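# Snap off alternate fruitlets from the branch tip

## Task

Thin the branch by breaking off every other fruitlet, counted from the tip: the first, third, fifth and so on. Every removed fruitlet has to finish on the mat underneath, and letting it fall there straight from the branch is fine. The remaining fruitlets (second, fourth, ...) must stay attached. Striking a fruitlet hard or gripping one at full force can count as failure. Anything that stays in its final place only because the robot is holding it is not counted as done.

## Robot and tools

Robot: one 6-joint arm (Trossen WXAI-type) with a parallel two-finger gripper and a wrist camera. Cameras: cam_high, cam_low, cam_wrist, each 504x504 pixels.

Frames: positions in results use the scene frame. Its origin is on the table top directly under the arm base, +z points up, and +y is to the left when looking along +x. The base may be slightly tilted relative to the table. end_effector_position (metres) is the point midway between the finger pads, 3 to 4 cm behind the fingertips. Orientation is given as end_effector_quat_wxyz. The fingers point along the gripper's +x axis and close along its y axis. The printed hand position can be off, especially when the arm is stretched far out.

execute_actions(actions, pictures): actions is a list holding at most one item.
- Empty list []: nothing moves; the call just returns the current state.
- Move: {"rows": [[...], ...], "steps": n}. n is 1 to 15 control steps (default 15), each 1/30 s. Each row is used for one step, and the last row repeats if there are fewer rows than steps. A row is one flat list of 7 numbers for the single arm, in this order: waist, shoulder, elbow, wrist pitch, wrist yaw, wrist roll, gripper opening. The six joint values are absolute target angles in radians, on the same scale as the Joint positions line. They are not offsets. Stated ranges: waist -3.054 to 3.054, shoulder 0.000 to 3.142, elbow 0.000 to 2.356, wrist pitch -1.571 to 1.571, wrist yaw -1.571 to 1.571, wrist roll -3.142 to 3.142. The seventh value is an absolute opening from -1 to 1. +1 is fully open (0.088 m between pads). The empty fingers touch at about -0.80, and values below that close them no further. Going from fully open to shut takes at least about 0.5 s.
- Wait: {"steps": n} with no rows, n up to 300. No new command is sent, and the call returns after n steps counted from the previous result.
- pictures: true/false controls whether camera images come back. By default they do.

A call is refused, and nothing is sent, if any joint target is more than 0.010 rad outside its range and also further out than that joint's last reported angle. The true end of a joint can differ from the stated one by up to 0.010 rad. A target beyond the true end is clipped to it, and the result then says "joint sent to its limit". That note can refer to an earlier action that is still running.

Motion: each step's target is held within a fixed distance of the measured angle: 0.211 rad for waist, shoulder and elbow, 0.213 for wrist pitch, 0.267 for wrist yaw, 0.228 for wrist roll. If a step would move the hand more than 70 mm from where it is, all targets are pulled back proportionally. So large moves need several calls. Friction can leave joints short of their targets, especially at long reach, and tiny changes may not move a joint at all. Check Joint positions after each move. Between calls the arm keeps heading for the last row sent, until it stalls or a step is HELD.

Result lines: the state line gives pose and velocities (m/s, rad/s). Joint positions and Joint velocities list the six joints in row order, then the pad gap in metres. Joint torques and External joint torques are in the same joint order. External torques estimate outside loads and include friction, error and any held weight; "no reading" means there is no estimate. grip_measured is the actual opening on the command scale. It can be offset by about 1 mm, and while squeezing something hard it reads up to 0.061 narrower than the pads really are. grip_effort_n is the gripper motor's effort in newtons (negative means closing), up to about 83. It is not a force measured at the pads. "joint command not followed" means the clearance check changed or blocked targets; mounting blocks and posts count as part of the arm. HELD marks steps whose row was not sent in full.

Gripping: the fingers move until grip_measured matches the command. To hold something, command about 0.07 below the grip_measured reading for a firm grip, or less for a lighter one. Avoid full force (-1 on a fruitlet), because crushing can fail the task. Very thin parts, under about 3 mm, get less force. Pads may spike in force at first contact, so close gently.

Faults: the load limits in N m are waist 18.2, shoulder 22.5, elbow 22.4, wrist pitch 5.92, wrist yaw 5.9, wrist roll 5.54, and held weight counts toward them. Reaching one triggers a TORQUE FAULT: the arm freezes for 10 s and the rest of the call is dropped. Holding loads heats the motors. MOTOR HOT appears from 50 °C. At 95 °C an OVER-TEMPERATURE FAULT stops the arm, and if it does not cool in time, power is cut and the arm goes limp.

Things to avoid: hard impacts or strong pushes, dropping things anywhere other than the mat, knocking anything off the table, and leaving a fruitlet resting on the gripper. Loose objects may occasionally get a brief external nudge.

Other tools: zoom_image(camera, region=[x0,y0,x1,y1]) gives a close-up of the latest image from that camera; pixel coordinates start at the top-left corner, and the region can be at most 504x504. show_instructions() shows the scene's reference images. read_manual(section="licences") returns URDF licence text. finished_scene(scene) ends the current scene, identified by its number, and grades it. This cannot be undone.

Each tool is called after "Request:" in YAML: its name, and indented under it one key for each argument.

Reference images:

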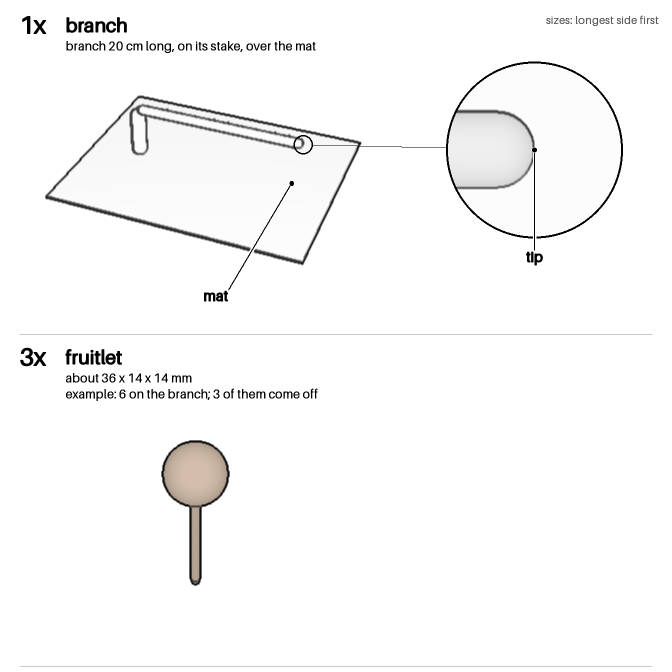

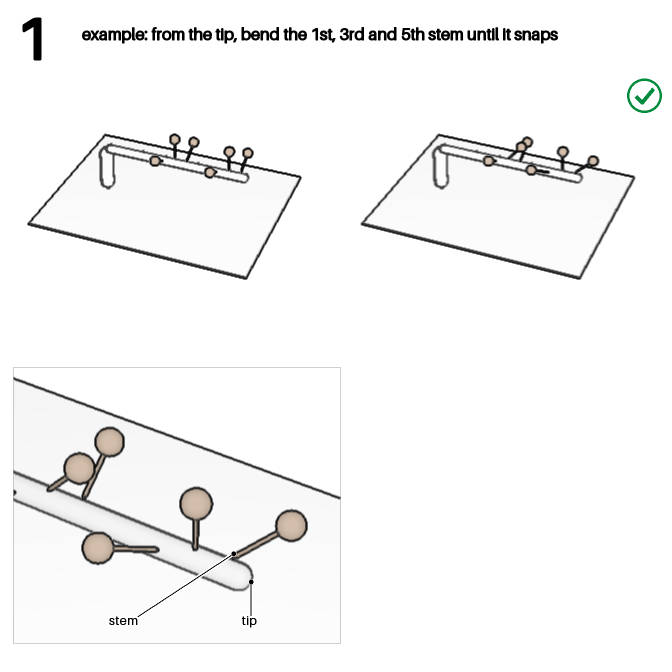

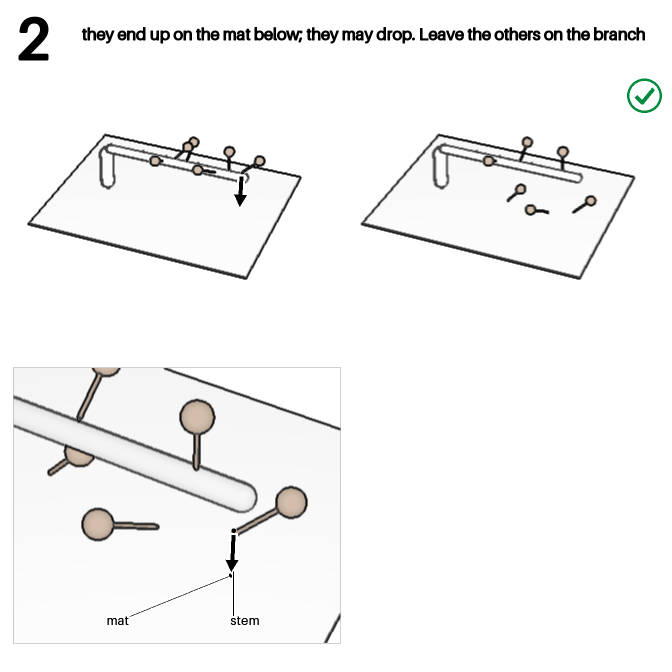

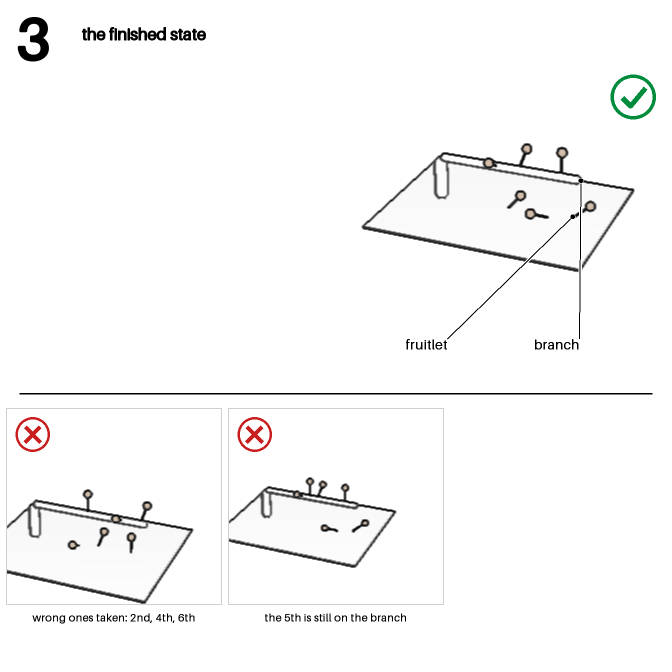

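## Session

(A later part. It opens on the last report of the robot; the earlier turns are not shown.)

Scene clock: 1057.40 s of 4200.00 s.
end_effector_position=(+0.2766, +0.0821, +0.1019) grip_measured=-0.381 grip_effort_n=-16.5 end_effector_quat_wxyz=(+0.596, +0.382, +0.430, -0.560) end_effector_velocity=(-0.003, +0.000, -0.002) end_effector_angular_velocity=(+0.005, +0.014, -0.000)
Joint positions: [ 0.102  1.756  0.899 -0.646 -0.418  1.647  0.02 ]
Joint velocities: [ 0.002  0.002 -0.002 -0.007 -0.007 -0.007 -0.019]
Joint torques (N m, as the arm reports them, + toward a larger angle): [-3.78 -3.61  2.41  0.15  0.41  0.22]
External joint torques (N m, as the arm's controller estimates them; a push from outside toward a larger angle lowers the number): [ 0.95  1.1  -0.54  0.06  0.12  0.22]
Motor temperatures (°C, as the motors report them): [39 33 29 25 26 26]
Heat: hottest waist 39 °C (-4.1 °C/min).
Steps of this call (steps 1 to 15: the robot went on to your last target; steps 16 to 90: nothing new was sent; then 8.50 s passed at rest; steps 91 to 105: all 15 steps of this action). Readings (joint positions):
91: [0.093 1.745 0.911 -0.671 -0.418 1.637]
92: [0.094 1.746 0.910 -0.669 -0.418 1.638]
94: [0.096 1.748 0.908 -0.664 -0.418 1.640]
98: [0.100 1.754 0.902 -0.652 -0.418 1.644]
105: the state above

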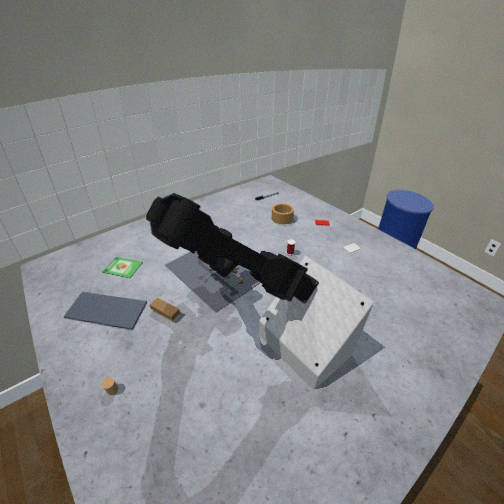

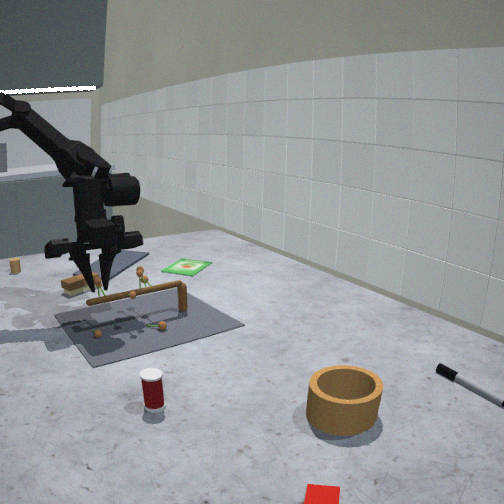

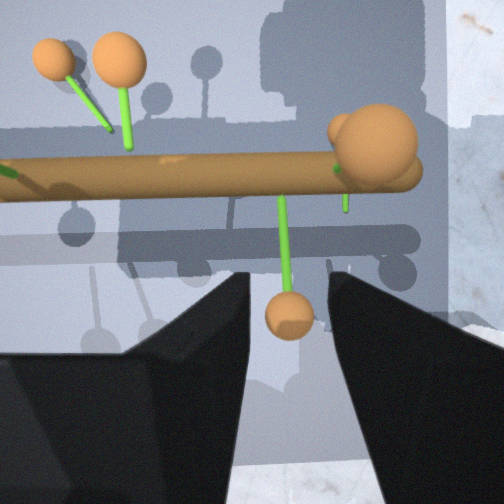

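Request:
execute_actions:
  actions:
    - {"rows":[[0.105,1.766,0.892,-0.643,-0.415,1.653,-0.44],[0.105,1.766,0.892,-0.643,-0.415,1.653,-0.46],[0.105,1.766,0.892,-0.643,-0.415,1.653,-0.48],[0.105,1.766,0.892,-0.643,-0.415,1.653,-0.5],[0.105,1.766,0.892,-0.643,-0.415,1.653,-0.515],[0.105,1.766,0.892,-0.643,-0.415,1.653,-0.525],[0.105,1.766,0.892,-0.643,-0.415,1.653,-0.535],[0.105,1.766,0.892,-0.643,-0.415,1.653,-0.54],[0.105,1.766,0.892,-0.643,-0.415,1.653,-0.545],[0.105,1.766,0.892,-0.643,-0.415,1.653,-0.55],[0.105,1.766,0.892,-0.643,-0.415,1.653,-0.555],[0.105,1.766,0.892,-0.643,-0.415,1.653,-0.56],[0.105,1.766,0.892,-0.643,-0.415,1.653,-0.565],[0.105,1.766,0.892,-0.643,-0.415,1.653,-0.57]],"steps":15}
  pictures: false

Request:
execute_actions:
  actions:
    - {"steps":8}

Scene clock: 1067.40 s of 4200.00 s.
end_effector_position=(+0.2766, +0.0820, +0.1019) grip_measured=-0.555 grip_effort_n=-16.5 end_effector_quat_wxyz=(+0.596, +0.382, +0.430, -0.560) end_effector_velocity=(+0.001, +0.001, +0.000) end_effector_angular_velocity=(+0.008, -0.003, +0.010)
Joint positions: [ 0.102  1.756  0.899 -0.645 -0.418  1.647  0.012]
Joint velocities: [-0.002 -0.002 -0.002  0.007 -0.007 -0.007 -0.006]
Joint torques (N m, as the arm reports them, + toward a larger angle): [-3.77 -3.63  2.41  0.13  0.42  0.21]
External joint torques (N m, as the arm's controller estimates them; a push from outside toward a larger angle lowers the number): [ 0.99  1.09 -0.56  0.03  0.12  0.21]
Motor temperatures (°C, as the motors report them): [39 33 29 25 26 26]
Heat: hottest waist 39 °C (-3.0 °C/min).
Steps of this call (steps 1 to 15: the robot went on to your last target; steps 16 to 90: nothing new was sent; then 6.50 s passed at rest; steps 91 to 105: all 15 steps of this action). Readings (joint positions):
91: [0.102 1.756 0.899 -0.645 -0.418 1.647]
92: [0.102 1.756 0.899 -0.645 -0.418 1.647]
94: [0.102 1.756 0.899 -0.645 -0.418 1.647]
98: [0.102 1.756 0.899 -0.645 -0.418 1.647]
105: the state above

Scene clock: 1067.67 s of 4200.00 s.
end_effector_position=(+0.2766, +0.0820, +0.1019) grip_measured=-0.566 grip_effort_n=-17.0 end_effector_quat_wxyz=(+0.596, +0.382, +0.430, -0.560) end_effector_velocity=(-0.003, +0.001, -0.001) end_effector_angular_velocity=(+0.006, +0.011, +0.003)
Joint positions: [ 0.102  1.756  0.899 -0.645 -0.418  1.647  0.011]
Joint velocities: [ 0.002 -0.002 -0.002 -0.007 -0.007 -0.007 -0.001]
Joint torques (N m, as the arm reports them, + toward a larger angle): [-3.78 -3.63  2.42  0.13  0.42  0.22]
External joint torques (N m, as the arm's controller estimates them; a push from outside toward a larger angle lowers the number): [ 0.95  1.12 -0.57  0.02  0.12  0.21]
Motor temperatures (°C, as the motors report them): [39 32 29 25 26 26]
Heat: hottest waist 39 °C (-3.0 °C/min).
Steps of this call (steps 1 to 8: the robot went on to your last target). Readings (joint positions):
1: [0.102 1.756 0.899 -0.645 -0.418 1.647]
2: [0.102 1.756 0.899 -0.645 -0.418 1.647]
4: [0.102 1.756 0.899 -0.645 -0.418 1.647]
8: the state above

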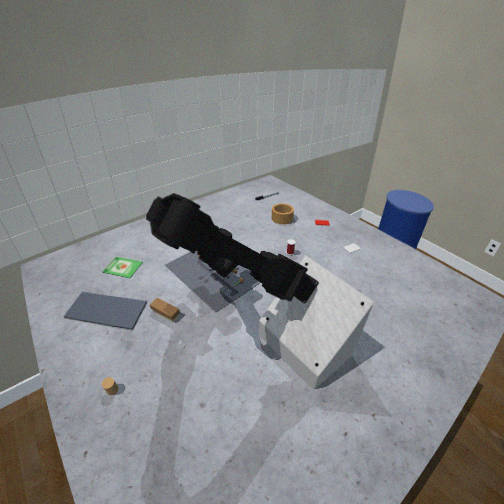

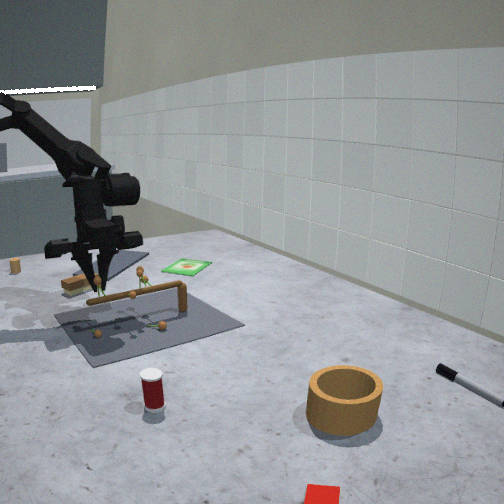

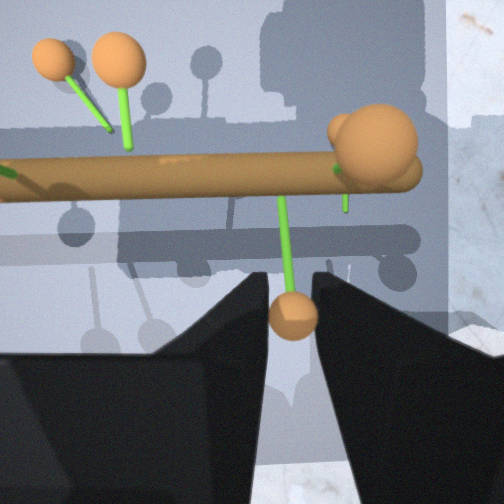

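Nearly touching; close a little more.

Request:
execute_actions:
  actions:
    - {"rows":[[0.105,1.766,0.892,-0.643,-0.415,1.653,-0.575],[0.105,1.766,0.892,-0.643,-0.415,1.653,-0.58],[0.105,1.766,0.892,-0.643,-0.415,1.653,-0.585],[0.105,1.766,0.892,-0.643,-0.415,1.653,-0.59],[0.105,1.766,0.892,-0.643,-0.415,1.653,-0.595],[0.105,1.766,0.892,-0.643,-0.415,1.653,-0.6]],"steps":12}
  pictures: false

Scene clock: 1072.70 s of 4200.00 s.
end_effector_position=(+0.2765, +0.0820, +0.1018) grip_measured=-0.593 grip_effort_n=-31.9 end_effector_quat_wxyz=(+0.596, +0.382, +0.430, -0.560) end_effector_velocity=(+0.001, +0.003, -0.001) end_effector_angular_velocity=(+0.023, -0.001, +0.009)
Joint positions: [ 0.102  1.756  0.899 -0.645 -0.418  1.647  0.01 ]
Joint velocities: [-0.002 -0.002 -0.002  0.007 -0.022 -0.007 -0.001]
Joint torques (N m, as the arm reports them, + toward a larger angle): [-3.77 -3.62  2.41  0.14  0.42  0.22]
External joint torques (N m, as the arm's controller estimates them; a push from outside toward a larger angle lowers the number): [ 0.98  1.15 -0.61  0.02  0.13  0.21]
Motor temperatures (°C, as the motors report them): [39 32 29 25 26 26]
Heat: hottest waist 39 °C (-2.0 °C/min).
Steps of this call (steps 1 to 15: the robot went on to your last target; steps 16 to 90: nothing new was sent; then 1.63 s passed at rest; steps 91 to 102: all 12 steps of this action). Readings (joint positions):
91: [0.102 1.756 0.899 -0.645 -0.418 1.647]
92: [0.102 1.756 0.899 -0.645 -0.418 1.647]
94: [0.102 1.756 0.899 -0.645 -0.418 1.647]
98: [0.102 1.756 0.899 -0.645 -0.418 1.647]
102: the state above

Request:
execute_actions:
  actions:
    - {"rows":[[0.109,1.77,0.894,-0.637,-0.415,1.657,-0.6],[0.113,1.774,0.895,-0.631,-0.415,1.661,-0.6],[0.117,1.778,0.896,-0.625,-0.415,1.665,-0.6],[0.121,1.782,0.897,-0.619,-0.415,1.669,-0.6],[0.125,1.786,0.898,-0.613,-0.415,1.673,-0.6],[0.13,1.79,0.899,-0.606,-0.415,1.677,-0.6],[0.134,1.794,0.9,-0.6,-0.415,1.681,-0.6],[0.138,1.798,0.901,-0.594,-0.415,1.685,-0.6],[0.143,1.802,0.902,-0.587,-0.414,1.69,-0.6],[0.147,1.806,0.902,-0.581,-0.414,1.694,-0.6],[0.151,1.809,0.902,-0.575,-0.414,1.698,-0.6]],"steps":15}

Scene clock: 1107.93 s of 4200.00 s.
end_effector_position=(+0.2803, +0.0845, +0.0852) grip_measured=-0.594 grip_effort_n=-32.8 end_effector_quat_wxyz=(+0.597, +0.381, +0.432, -0.558) end_effector_velocity=(+0.003, -0.003, -0.007) end_effector_angular_velocity=(-0.019, -0.013, -0.012)
Joint positions: [ 0.146  1.796  0.899 -0.584 -0.417  1.689  0.01 ]
Joint velocities: [ 0.017  0.022 -0.002  0.037  0.022  0.037 -0.   ]
Joint torques (N m, as the arm reports them, + toward a larger angle): [-3.84 -3.81  3.29  0.24  0.37  0.2 ]
External joint torques (N m, as the arm's controller estimates them; a push from outside toward a larger angle lowers the number): [1.1  1.24 0.48 0.15 0.08 0.2 ]
Motor temperatures (°C, as the motors report them): [38 32 29 25 26 26]
Heat: hottest waist 38 °C (-1.0 °C/min).
Steps of this call (steps 1 to 15: the robot went on to your last target; steps 16 to 90: nothing new was sent; then 31.73 s passed at rest; steps 91 to 105: all 15 steps of this action). Readings (joint positions):
91: [0.103 1.756 0.899 -0.644 -0.418 1.648]
92: [0.104 1.757 0.899 -0.642 -0.418 1.650]
94: [0.110 1.762 0.899 -0.636 -0.418 1.655]
98: [0.127 1.775 0.899 -0.614 -0.418 1.669]
105: the state above

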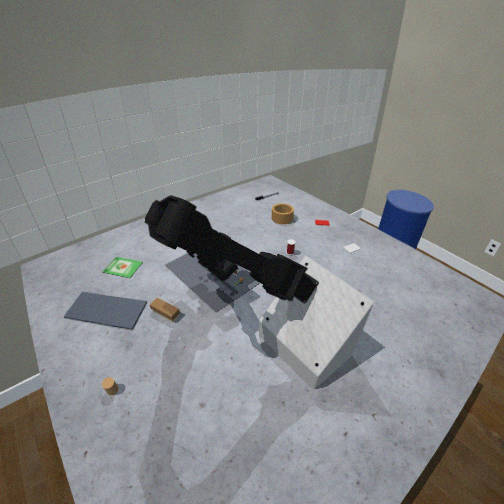

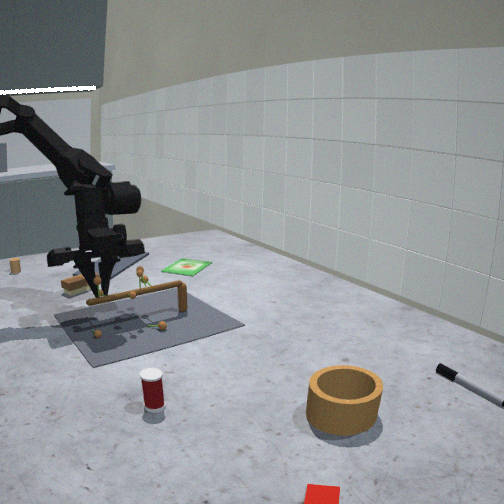

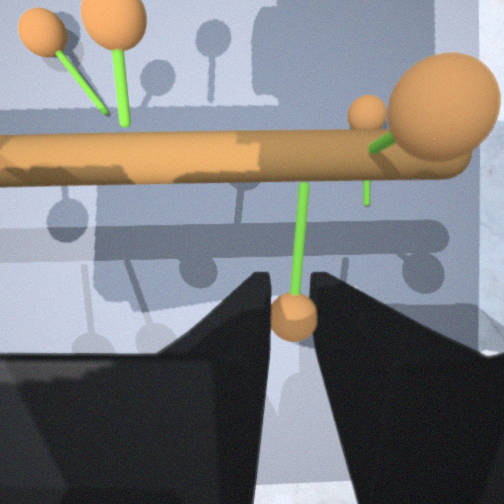

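Request:
execute_actions:
  actions:
    - {"rows":[[0.153,1.812,0.894,-0.568,-0.414,1.7,-0.6],[0.155,1.815,0.89,-0.561,-0.413,1.702,-0.6],[0.157,1.818,0.886,-0.554,-0.413,1.705,-0.6],[0.159,1.821,0.882,-0.547,-0.413,1.707,-0.6],[0.161,1.824,0.878,-0.54,-0.412,1.709,-0.6],[0.163,1.827,0.874,-0.533,-0.412,1.712,-0.6],[0.165,1.83,0.87,-0.526,-0.412,1.714,-0.6],[0.167,1.833,0.866,-0.519,-0.411,1.716,-0.6],[0.168,1.836,0.862,-0.512,-0.411,1.718,-0.6],[0.17,1.838,0.857,-0.505,-0.41,1.72,-0.6],[0.171,1.84,0.853,-0.499,-0.41,1.722,-0.6]],"steps":15}

Scene clock: 1123.53 s of 4200.00 s.
end_effector_position=(+0.2763, +0.0773, +0.0702) grip_measured=-0.594 grip_effort_n=-32.8 end_effector_quat_wxyz=(+0.597, +0.381, +0.431, -0.560) end_effector_velocity=(-0.004, -0.007, -0.008) end_effector_angular_velocity=(-0.007, -0.001, +0.001)
Joint positions: [ 0.168  1.829  0.861 -0.507 -0.414  1.714  0.01 ]
Joint velocities: [ 0.007  0.017 -0.032  0.051  0.007  0.007  0.   ]
Joint torques (N m, as the arm reports them, + toward a larger angle): [-3.87 -3.9   2.11  0.16  0.41  0.22]
External joint torques (N m, as the arm's controller estimates them; a push from outside toward a larger angle lowers the number): [ 1.03  1.23 -0.56  0.04  0.12  0.22]
Motor temperatures (°C, as the motors report them): [38 31 29 25 26 26]
Heat: hottest waist 38 °C (-1.0 °C/min).
Steps of this call (steps 1 to 15: the robot went on to your last target; steps 16 to 90: nothing new was sent; then 12.10 s passed at rest; steps 91 to 105: all 15 steps of this action). Readings (joint positions):
91: [0.148 1.799 0.899 -0.579 -0.416 1.693]
92: [0.148 1.800 0.899 -0.576 -0.415 1.694]
94: [0.151 1.804 0.895 -0.565 -0.415 1.697]
98: [0.159 1.814 0.884 -0.538 -0.415 1.704]
105: the state above

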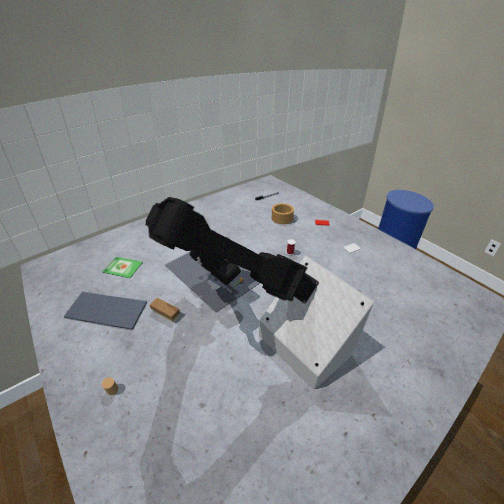

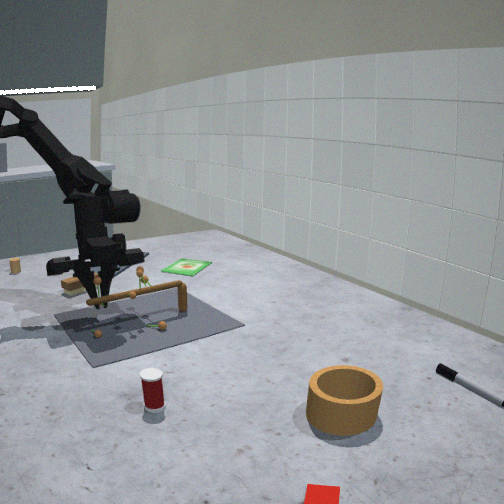

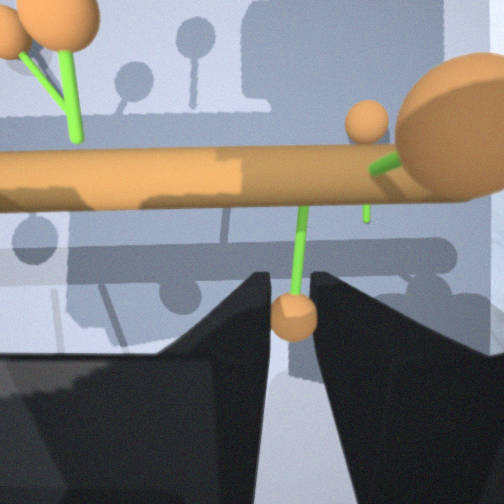

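Request:
execute_actions:
  actions:
    - {"rows":[[0.174,1.828,0.862,-0.508,-0.41,1.725,-0.6],[0.178,1.822,0.867,-0.512,-0.41,1.729,-0.6],[0.182,1.818,0.871,-0.516,-0.41,1.733,-0.6],[0.186,1.814,0.874,-0.52,-0.409,1.737,-0.6],[0.19,1.81,0.877,-0.524,-0.409,1.741,-0.6],[0.194,1.806,0.88,-0.528,-0.409,1.745,-0.6],[0.198,1.803,0.883,-0.532,-0.408,1.749,-0.6],[0.201,1.8,0.886,-0.535,-0.408,1.752,-0.6]],"steps":15}

Scene clock: 1134.73 s of 4200.00 s.
end_effector_position=(+0.2768, +0.0899, +0.0703) grip_measured=-0.594 grip_effort_n=-32.8 end_effector_quat_wxyz=(+0.597, +0.381, +0.432, -0.559) end_effector_velocity=(-0.011, -0.002, +0.001) end_effector_angular_velocity=(-0.005, +0.033, -0.044)
Joint positions: [ 0.197  1.81   0.88  -0.531 -0.412  1.745  0.01 ]
Joint velocities: [-0.002 -0.002 -0.002 -0.051 -0.007  0.007  0.   ]
Joint torques (N m, as the arm reports them, + toward a larger angle): [-3.8  -5.97  3.24 -0.21  0.41  0.22]
External joint torques (N m, as the arm's controller estimates them; a push from outside toward a larger angle lowers the number): [ 1.03 -1.02  0.84 -0.23  0.12  0.21]
Motor temperatures (°C, as the motors report them): [38 31 29 25 26 26]
Heat: hottest waist 38 °C (-1.0 °C/min).
Steps of this call (steps 1 to 15: the robot went on to your last target; steps 16 to 90: nothing new was sent; then 7.70 s passed at rest; steps 91 to 105: all 15 steps of this action). Readings (joint positions):
91: [0.168 1.829 0.859 -0.501 -0.413 1.717]
92: [0.169 1.829 0.859 -0.502 -0.413 1.718]
94: [0.174 1.829 0.861 -0.508 -0.413 1.723]
98: [0.188 1.822 0.869 -0.524 -0.412 1.737]
105: the state above

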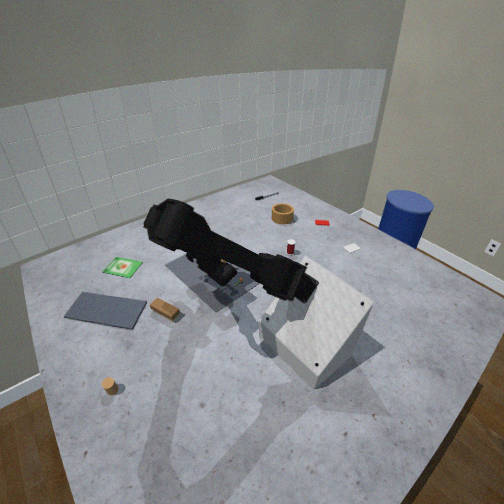

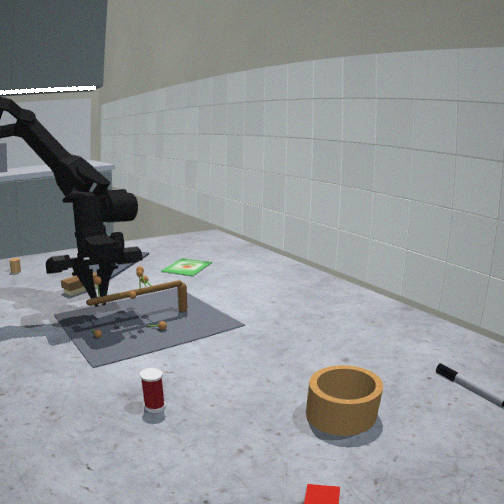

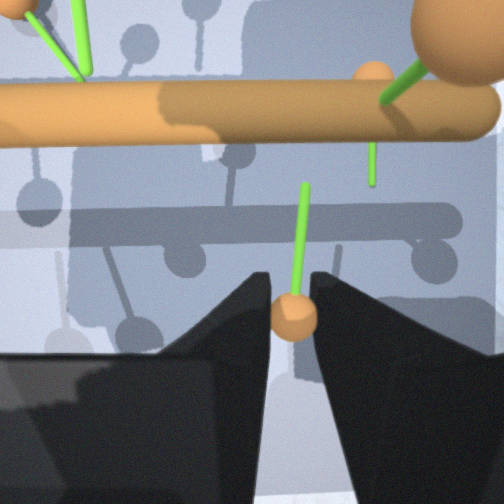

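Request:
execute_actions:
  actions:
    - {"rows":[[0.208,1.815,0.878,-0.522,-0.408,1.759,-0.6],[0.215,1.823,0.874,-0.51,-0.408,1.766,-0.6],[0.222,1.83,0.87,-0.498,-0.408,1.773,-0.6],[0.229,1.837,0.866,-0.486,-0.408,1.78,-0.6],[0.236,1.844,0.862,-0.474,-0.408,1.787,-0.6],[0.243,1.851,0.858,-0.462,-0.408,1.794,-0.6],[0.25,1.858,0.854,-0.449,-0.408,1.802,-0.6],[0.256,1.864,0.851,-0.437,-0.408,1.809,-0.6],[0.256,1.864,0.851,-0.437,-0.408,1.809,-0.6],[0.256,1.864,0.851,-0.437,-0.408,1.809,-0.6],[0.256,1.864,0.851,-0.437,-0.408,1.809,-0.6],[0.256,1.864,0.851,-0.437,-0.408,1.809,-0.58],[0.256,1.864,0.851,-0.437,-0.408,1.809,-0.54],[0.256,1.864,0.851,-0.437,-0.408,1.809,-0.47],[0.256,1.864,0.851,-0.437,-0.408,1.809,-0.4]],"steps":15}
  pictures: false

Request:
execute_actions:
  actions:
    - {"steps":10}

Scene clock: 1146.37 s of 4200.00 s.
end_effector_position=(+0.2733, +0.0909, +0.0482) grip_measured=-0.516 grip_effort_n=14.2 end_effector_quat_wxyz=(+0.595, +0.381, +0.435, -0.558) end_effector_velocity=(+0.009, +0.006, -0.001) end_effector_angular_velocity=(+0.023, -0.037, +0.031)
Joint positions: [ 0.252  1.853  0.856 -0.442 -0.411  1.801  0.014]
Joint velocities: [ 0.002 -0.007 -0.002  0.051 -0.007  0.007  0.058]
Joint torques (N m, as the arm reports them, + toward a larger angle): [-3.8  -3.82  1.86  0.03  0.37  0.25]
External joint torques (N m, as the arm's controller estimates them; a push from outside toward a larger angle lowers the number): [ 0.99  1.38 -0.3   0.02  0.09  0.25]
Motor temperatures (°C, as the motors report them): [38 32 29 25 26 26]
Heat: hottest waist 38 °C (-1.0 °C/min).
Steps of this call (steps 1 to 15: the robot went on to your last target; steps 16 to 90: nothing new was sent; then 8.13 s passed at rest; steps 91 to 105: all 15 steps of this action). Readings (joint positions):
91: [0.199 1.810 0.880 -0.533 -0.411 1.748]
92: [0.201 1.810 0.880 -0.529 -0.411 1.751]
94: [0.210 1.813 0.879 -0.512 -0.411 1.760]
98: [0.236 1.834 0.869 -0.470 -0.411 1.785]
105: the state above

Scene clock: 1146.70 s of 4200.00 s.
end_effector_position=(+0.2738, +0.0912, +0.0479) grip_measured=-0.408 grip_effort_n=14.2 end_effector_quat_wxyz=(+0.596, +0.382, +0.434, -0.557) end_effector_velocity=(-0.001, +0.004, -0.001) end_effector_angular_velocity=(+0.023, +0.006, +0.011)
Joint positions: [ 0.253  1.853  0.856 -0.439 -0.411  1.803  0.019]
Joint velocities: [ 0.002 -0.002 -0.002  0.007 -0.022 -0.007  0.003]
Joint torques (N m, as the arm reports them, + toward a larger angle): [-3.83 -3.86  1.71  0.06  0.37  0.21]
External joint torques (N m, as the arm's controller estimates them; a push from outside toward a larger angle lowers the number): [ 0.98  1.27 -0.45  0.03  0.1   0.21]
Motor temperatures (°C, as the motors report them): [38 32 29 25 26 26]
Heat: hottest waist 38 °C (-1.0 °C/min).
Steps of this call (steps 1 to 10: the robot went on to your last target). Readings (joint positions):
1: [0.252 1.853 0.856 -0.441 -0.411 1.801]
2: [0.253 1.853 0.856 -0.441 -0.411 1.802]
4: [0.253 1.853 0.856 -0.441 -0.411 1.802]
8: [0.253 1.853 0.856 -0.439 -0.411 1.803]
10: the state above

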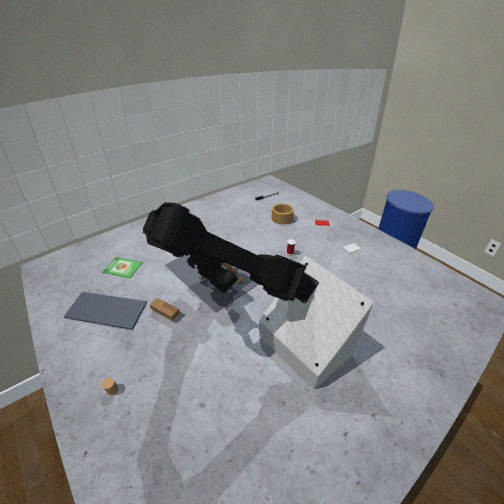

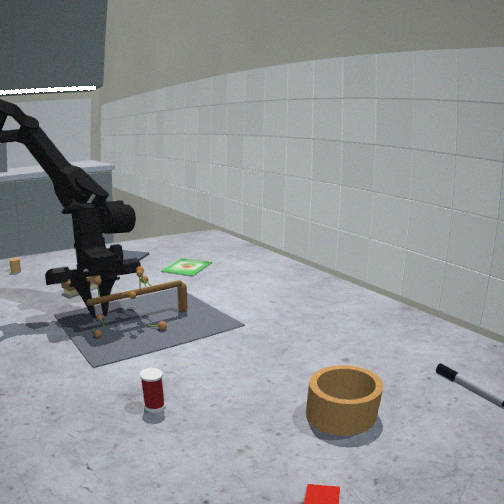

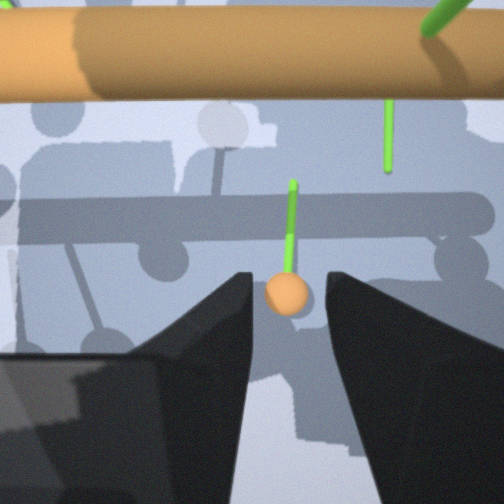

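Request:
execute_actions:
  actions:
    - {"rows":[[0.25,1.845,0.862,-0.45,-0.41,1.8,-0.4],[0.245,1.836,0.87,-0.466,-0.41,1.794,-0.4],[0.238,1.826,0.88,-0.488,-0.41,1.786,-0.4],[0.23,1.816,0.891,-0.513,-0.41,1.777,-0.4],[0.221,1.805,0.903,-0.54,-0.41,1.767,-0.4],[0.212,1.794,0.915,-0.567,-0.41,1.757,-0.4],[0.203,1.783,0.927,-0.594,-0.411,1.747,-0.39],[0.194,1.772,0.939,-0.621,-0.411,1.737,-0.38],[0.185,1.761,0.951,-0.648,-0.411,1.727,-0.37],[0.176,1.75,0.963,-0.675,-0.411,1.717,-0.36],[0.168,1.74,0.975,-0.702,-0.412,1.708,-0.35],[0.16,1.73,0.986,-0.727,-0.412,1.699,-0.34],[0.153,1.722,0.995,-0.748,-0.412,1.692,-0.33],[0.148,1.716,1.002,-0.765,-0.412,1.687,-0.32],[0.145,1.713,1.008,-0.775,-0.412,1.683,-0.3]],"steps":15}
  pictures: false

Request:
execute_actions:
  actions:
    - {"rows":[[0.138,1.72,1.025,-0.787,-0.413,1.676,-0.3],[0.128,1.732,1.048,-0.801,-0.413,1.666,-0.3],[0.116,1.748,1.075,-0.817,-0.414,1.654,-0.3],[0.103,1.766,1.104,-0.835,-0.414,1.641,-0.3],[0.09,1.784,1.133,-0.853,-0.415,1.628,-0.3],[0.077,1.802,1.162,-0.871,-0.415,1.615,-0.3],[0.064,1.82,1.191,-0.889,-0.416,1.602,-0.3],[0.051,1.838,1.22,-0.907,-0.416,1.589,-0.3],[0.038,1.856,1.249,-0.925,-0.417,1.576,-0.3],[0.025,1.874,1.278,-0.943,-0.417,1.563,-0.3],[0.012,1.892,1.307,-0.961,-0.418,1.55,-0.3],[-0.001,1.91,1.336,-0.978,-0.418,1.537,-0.3],[-0.013,1.927,1.362,-0.993,-0.419,1.525,-0.3],[-0.022,1.94,1.382,-1.004,-0.42,1.515,-0.3],[-0.03,1.95,1.395,-1.011,-0.421,1.506,-0.3]],"steps":15}
  pictures: false

Request:
execute_actions:
  actions:
    - {"steps":15}

Scene clock: 1191.97 s of 4200.00 s.
end_effector_position=(+0.2834, +0.1098, +0.1045) grip_measured=-0.337 grip_effort_n=14.2 end_effector_quat_wxyz=(+0.597, +0.380, +0.430, -0.561) end_effector_velocity=(+0.013, +0.042, +0.123) end_effector_angular_velocity=(-0.002, -0.027, +0.029)
Joint positions: [ 0.162  1.74   0.98  -0.72  -0.411  1.707  0.022]
Joint velocities: [-0.193 -0.237  0.252 -0.535 -0.007 -0.212  0.018]
Joint torques (N m, as the arm reports them, + toward a larger angle): [-4.06 -5.63  3.7  -0.23  0.26 -0.26]
External joint torques (N m, as the arm's controller estimates them; a push from outside toward a larger angle lowers the number): [ 0.64 -1.02  0.91 -0.24 -0.03 -0.27]
Motor temperatures (°C, as the motors report them): [38 31 29 25 26 26]
Heat: hottest waist 38 °C (+0.0 °C/min).
Steps of this call (steps 1 to 15: the robot went on to your last target; steps 16 to 90: nothing new was sent; then 41.77 s passed at rest; steps 91 to 105: all 15 steps of this action). Readings (joint positions):
91: [0.253 1.853 0.856 -0.439 -0.411 1.803]
92: [0.253 1.853 0.858 -0.444 -0.411 1.803]
94: [0.248 1.849 0.865 -0.471 -0.411 1.799]
98: [0.220 1.816 0.899 -0.555 -0.411 1.767]
105: the state above

Scene clock: 1192.47 s of 4200.00 s.
end_effector_position=(+0.3467, +0.1005, +0.1588) grip_measured=-0.303 grip_effort_n=14.2 end_effector_quat_wxyz=(+0.598, +0.382, +0.425, -0.561) end_effector_velocity=(+0.126, -0.066, +0.090) end_effector_angular_velocity=(+0.014, -0.028, -0.025)
Joint positions: [ 0.001  1.9    1.329 -0.971 -0.415  1.543  0.024]
Joint velocities: [-0.339  0.432  0.662 -0.359 -0.022 -0.33   0.   ]
Joint torques (N m, as the arm reports them, + toward a larger angle): [-5.06 -4.56  4.65 -0.21  0.17 -0.25]
External joint torques (N m, as the arm's controller estimates them; a push from outside toward a larger angle lowers the number): [ 0.7   1.3   0.99 -0.26 -0.11 -0.26]
Motor temperatures (°C, as the motors report them): [38 31 29 25 26 26]
Heat: hottest waist 38 °C (+0.0 °C/min).
Steps of this call (steps 1 to 15: all 15 steps of this action). Readings (joint positions):
1: [0.156 1.734 0.990 -0.739 -0.411 1.701]
2: [0.150 1.734 1.003 -0.756 -0.411 1.693]
4: [0.135 1.738 1.037 -0.789 -0.411 1.675]
8: [0.089 1.783 1.141 -0.856 -0.412 1.629]
15: the state above

Scene clock: 1192.97 s of 4200.00 s.
end_effector_position=(+0.3561, +0.0947, +0.1663) grip_measured=-0.303 grip_effort_n=14.2 end_effector_quat_wxyz=(+0.596, +0.383, +0.426, -0.563) end_effector_velocity=(-0.003, -0.002, +0.003) end_effector_angular_velocity=(-0.008, +0.004, -0.024)
Joint positions: [-0.028  1.938  1.387 -1.009 -0.417  1.513  0.024]
Joint velocities: [-0.007 -0.002  0.002 -0.022  0.007  0.007 -0.   ]
Joint torques (N m, as the arm reports them, + toward a larger angle): [-5.35 -4.48  4.98 -0.07  0.17 -0.25]
External joint torques (N m, as the arm's controller estimates them; a push from outside toward a larger angle lowers the number): [ 0.9   1.4   1.19 -0.23 -0.13 -0.26]
Motor temperatures (°C, as the motors report them): [38 31 29 25 26 26]
Heat: hottest waist 38 °C (+0.0 °C/min).
Steps of this call (steps 1 to 15: the robot went on to your last target). Readings (joint positions):
1: [-0.010 1.911 1.347 -0.980 -0.415 1.534]
2: [-0.017 1.920 1.359 -0.987 -0.415 1.528]
4: [-0.026 1.929 1.373 -0.998 -0.415 1.521]
8: [-0.028 1.936 1.383 -1.006 -0.417 1.515]
15: the state above

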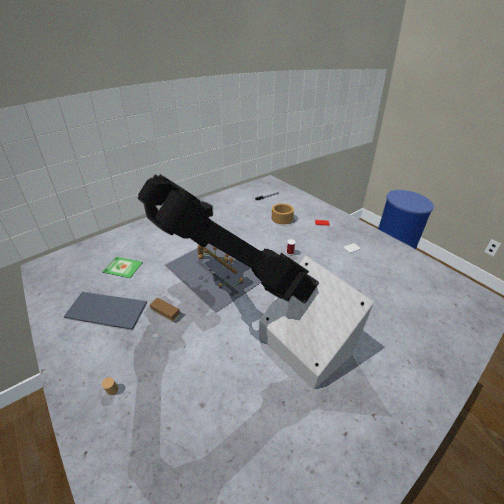

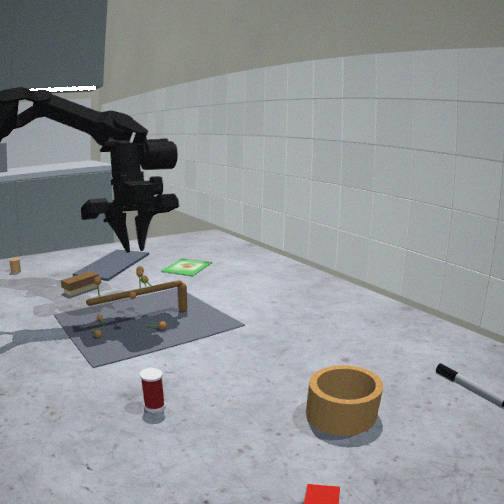

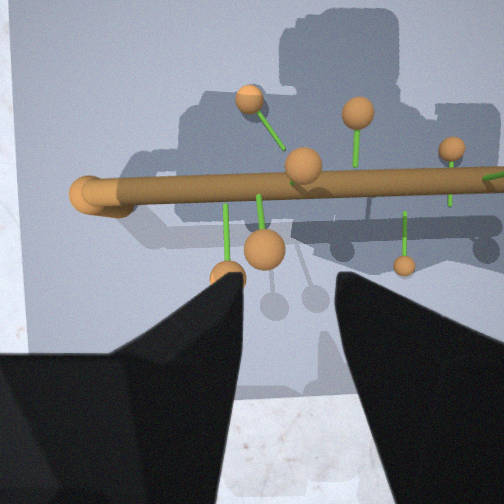

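Request:
execute_actions:
  actions:
    - {"rows":[[-0.026,1.954,1.385,-1.0,-0.42,1.512,-0.3],[-0.022,1.958,1.378,-0.989,-0.42,1.516,-0.3],[-0.018,1.962,1.372,-0.978,-0.42,1.52,-0.3],[-0.015,1.966,1.366,-0.967,-0.42,1.524,-0.3],[-0.012,1.97,1.36,-0.956,-0.42,1.528,-0.3],[-0.008,1.974,1.354,-0.945,-0.42,1.532,-0.3],[-0.005,1.978,1.348,-0.934,-0.42,1.536,-0.3],[-0.002,1.982,1.342,-0.924,-0.42,1.54,-0.3],[0.001,1.985,1.337,-0.916,-0.42,1.543,-0.3],[0.004,1.988,1.333,-0.909,-0.42,1.546,-0.3]],"steps":15}

Scene clock: 1222.47 s of 4200.00 s.
end_effector_position=(+0.3579, +0.0855, +0.1420) grip_measured=-0.303 grip_effort_n=14.2 end_effector_quat_wxyz=(+0.596, +0.381, +0.428, -0.563) end_effector_velocity=(+0.003, +0.001, -0.007) end_effector_angular_velocity=(+0.023, -0.021, +0.003)
Joint positions: [ 0.001  1.977  1.342 -0.917 -0.417  1.538  0.024]
Joint velocities: [ 0.007  0.002 -0.022  0.051 -0.022  0.022 -0.   ]
Joint torques (N m, as the arm reports them, + toward a larger angle): [-5.15 -4.9   3.19  0.23  0.21  0.22]
External joint torques (N m, as the arm's controller estimates them; a push from outside toward a larger angle lowers the number): [ 1.18  1.5  -0.75  0.01 -0.09  0.21]
Motor temperatures (°C, as the motors report them): [40 31 30 25 26 26]
Heat: hottest waist 40 °C (+2.0 °C/min).
Steps of this call (steps 1 to 15: the robot went on to your last target; steps 16 to 90: nothing new was sent; then 26.00 s passed at rest; steps 91 to 105: all 15 steps of this action). Readings (joint positions):
91: [-0.028 1.939 1.387 -1.009 -0.417 1.512]
92: [-0.028 1.940 1.387 -1.006 -0.417 1.512]
94: [-0.026 1.944 1.385 -0.990 -0.417 1.512]
98: [-0.015 1.958 1.367 -0.953 -0.417 1.524]
105: the state above

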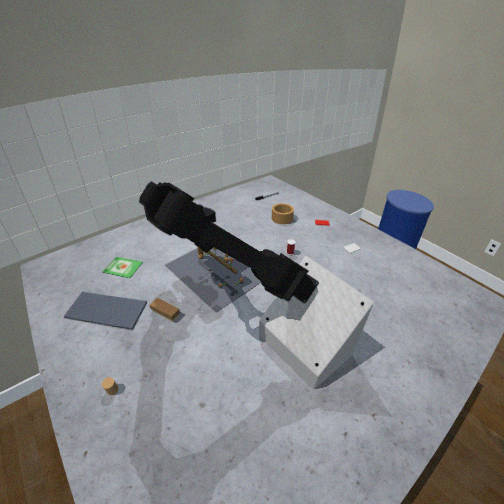

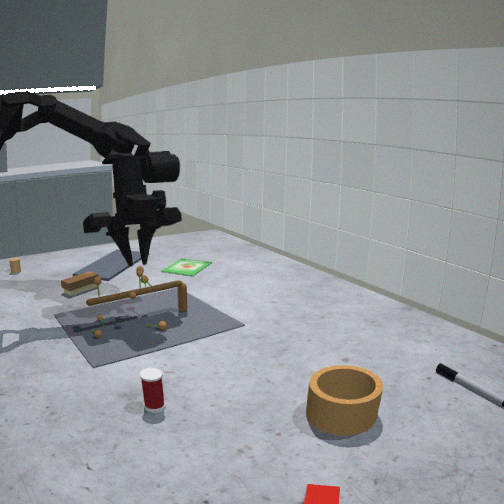

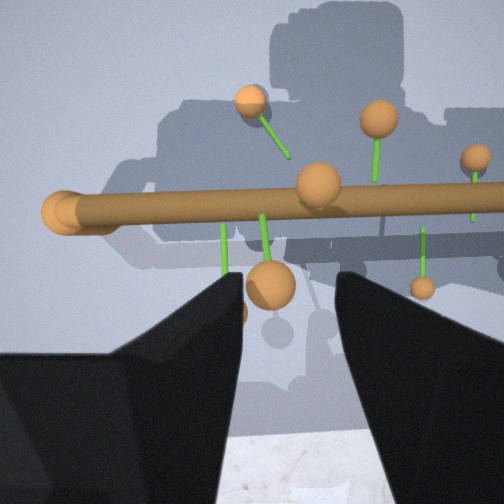

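Request:
execute_actions:
  actions:
    - {"rows":[[0.006,1.992,1.332,-0.903,-0.42,1.548,-0.3],[0.008,1.996,1.33,-0.897,-0.42,1.55,-0.3],[0.01,2.0,1.328,-0.89,-0.42,1.552,-0.3],[0.012,2.004,1.326,-0.883,-0.42,1.554,-0.3],[0.014,2.008,1.324,-0.877,-0.42,1.556,-0.3],[0.016,2.012,1.322,-0.87,-0.42,1.559,-0.3],[0.018,2.016,1.32,-0.863,-0.42,1.561,-0.3],[0.02,2.019,1.319,-0.857,-0.42,1.563,-0.3]],"steps":15}

Scene clock: 1242.57 s of 4200.00 s.
end_effector_position=(+0.3612, +0.0803, +0.1278) grip_measured=-0.303 grip_effort_n=14.2 end_effector_quat_wxyz=(+0.596, +0.381, +0.428, -0.562) end_effector_velocity=(+0.001, -0.001, +0.002) end_effector_angular_velocity=(+0.008, -0.007, +0.007)
Joint positions: [ 0.017  2.007  1.326 -0.861 -0.417  1.556  0.024]
Joint velocities: [-0.007 -0.002 -0.002  0.007 -0.007 -0.007 -0.   ]
Joint torques (N m, as the arm reports them, + toward a larger angle): [-5.14 -4.79  3.03  0.17  0.21  0.22]
External joint torques (N m, as the arm's controller estimates them; a push from outside toward a larger angle lowers the number): [ 1.27  1.4  -0.54  0.02 -0.09  0.21]
Motor temperatures (°C, as the motors report them): [40 32 30 25 26 26]
Heat: hottest waist 40 °C (+2.0 °C/min).
Steps of this call (steps 1 to 15: the robot went on to your last target; steps 16 to 90: nothing new was sent; then 16.60 s passed at rest; steps 91 to 105: all 15 steps of this action). Readings (joint positions):
91: [0.001 1.977 1.340 -0.910 -0.417 1.540]
92: [0.002 1.978 1.340 -0.907 -0.417 1.541]
94: [0.004 1.982 1.339 -0.898 -0.417 1.544]
98: [0.012 1.996 1.332 -0.876 -0.417 1.551]
105: the state above

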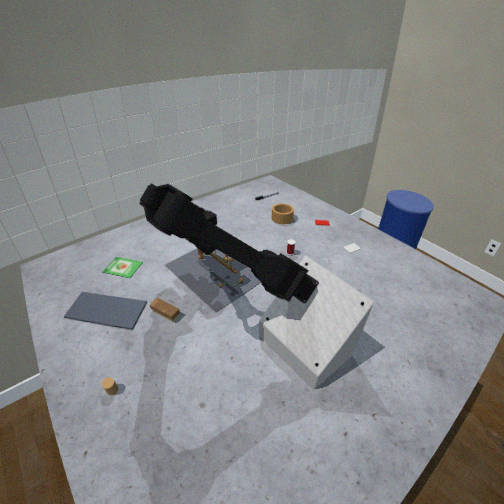

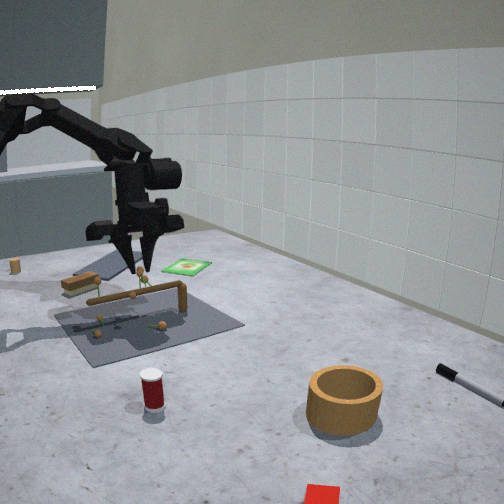

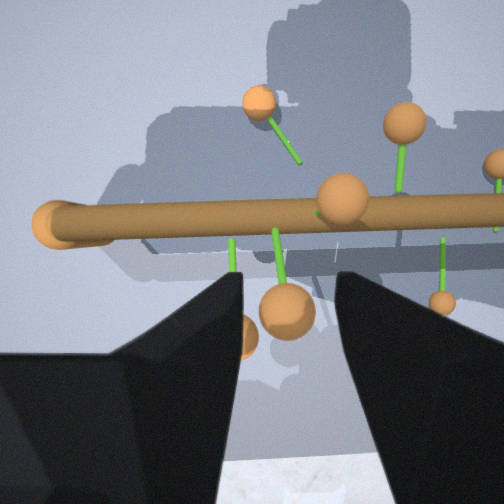

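Request:
zoom_image:
  camera: "cam_wrist"
  region: [220,250,360,370]

Request:
zoom_image:
  camera: "cam_low"
  region: [100,240,200,310]

Region (220, 250, 360, 370) of cam_wrist's 504x504 image, scaled by 3.600, with more detail than that image has; it fills the top 432 rows of this view, and the rest is white.

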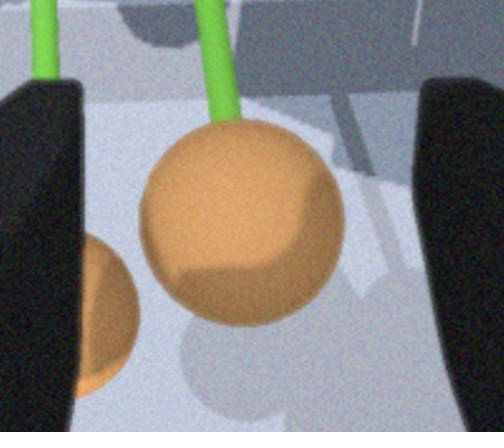

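Region (100, 240, 200, 310) of cam_low's 504x504 image, scaled by 5.040, with more detail than that image has; it fills the top 353 rows of this view, and the rest is white.

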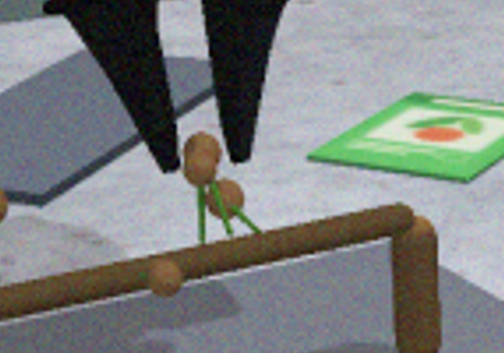

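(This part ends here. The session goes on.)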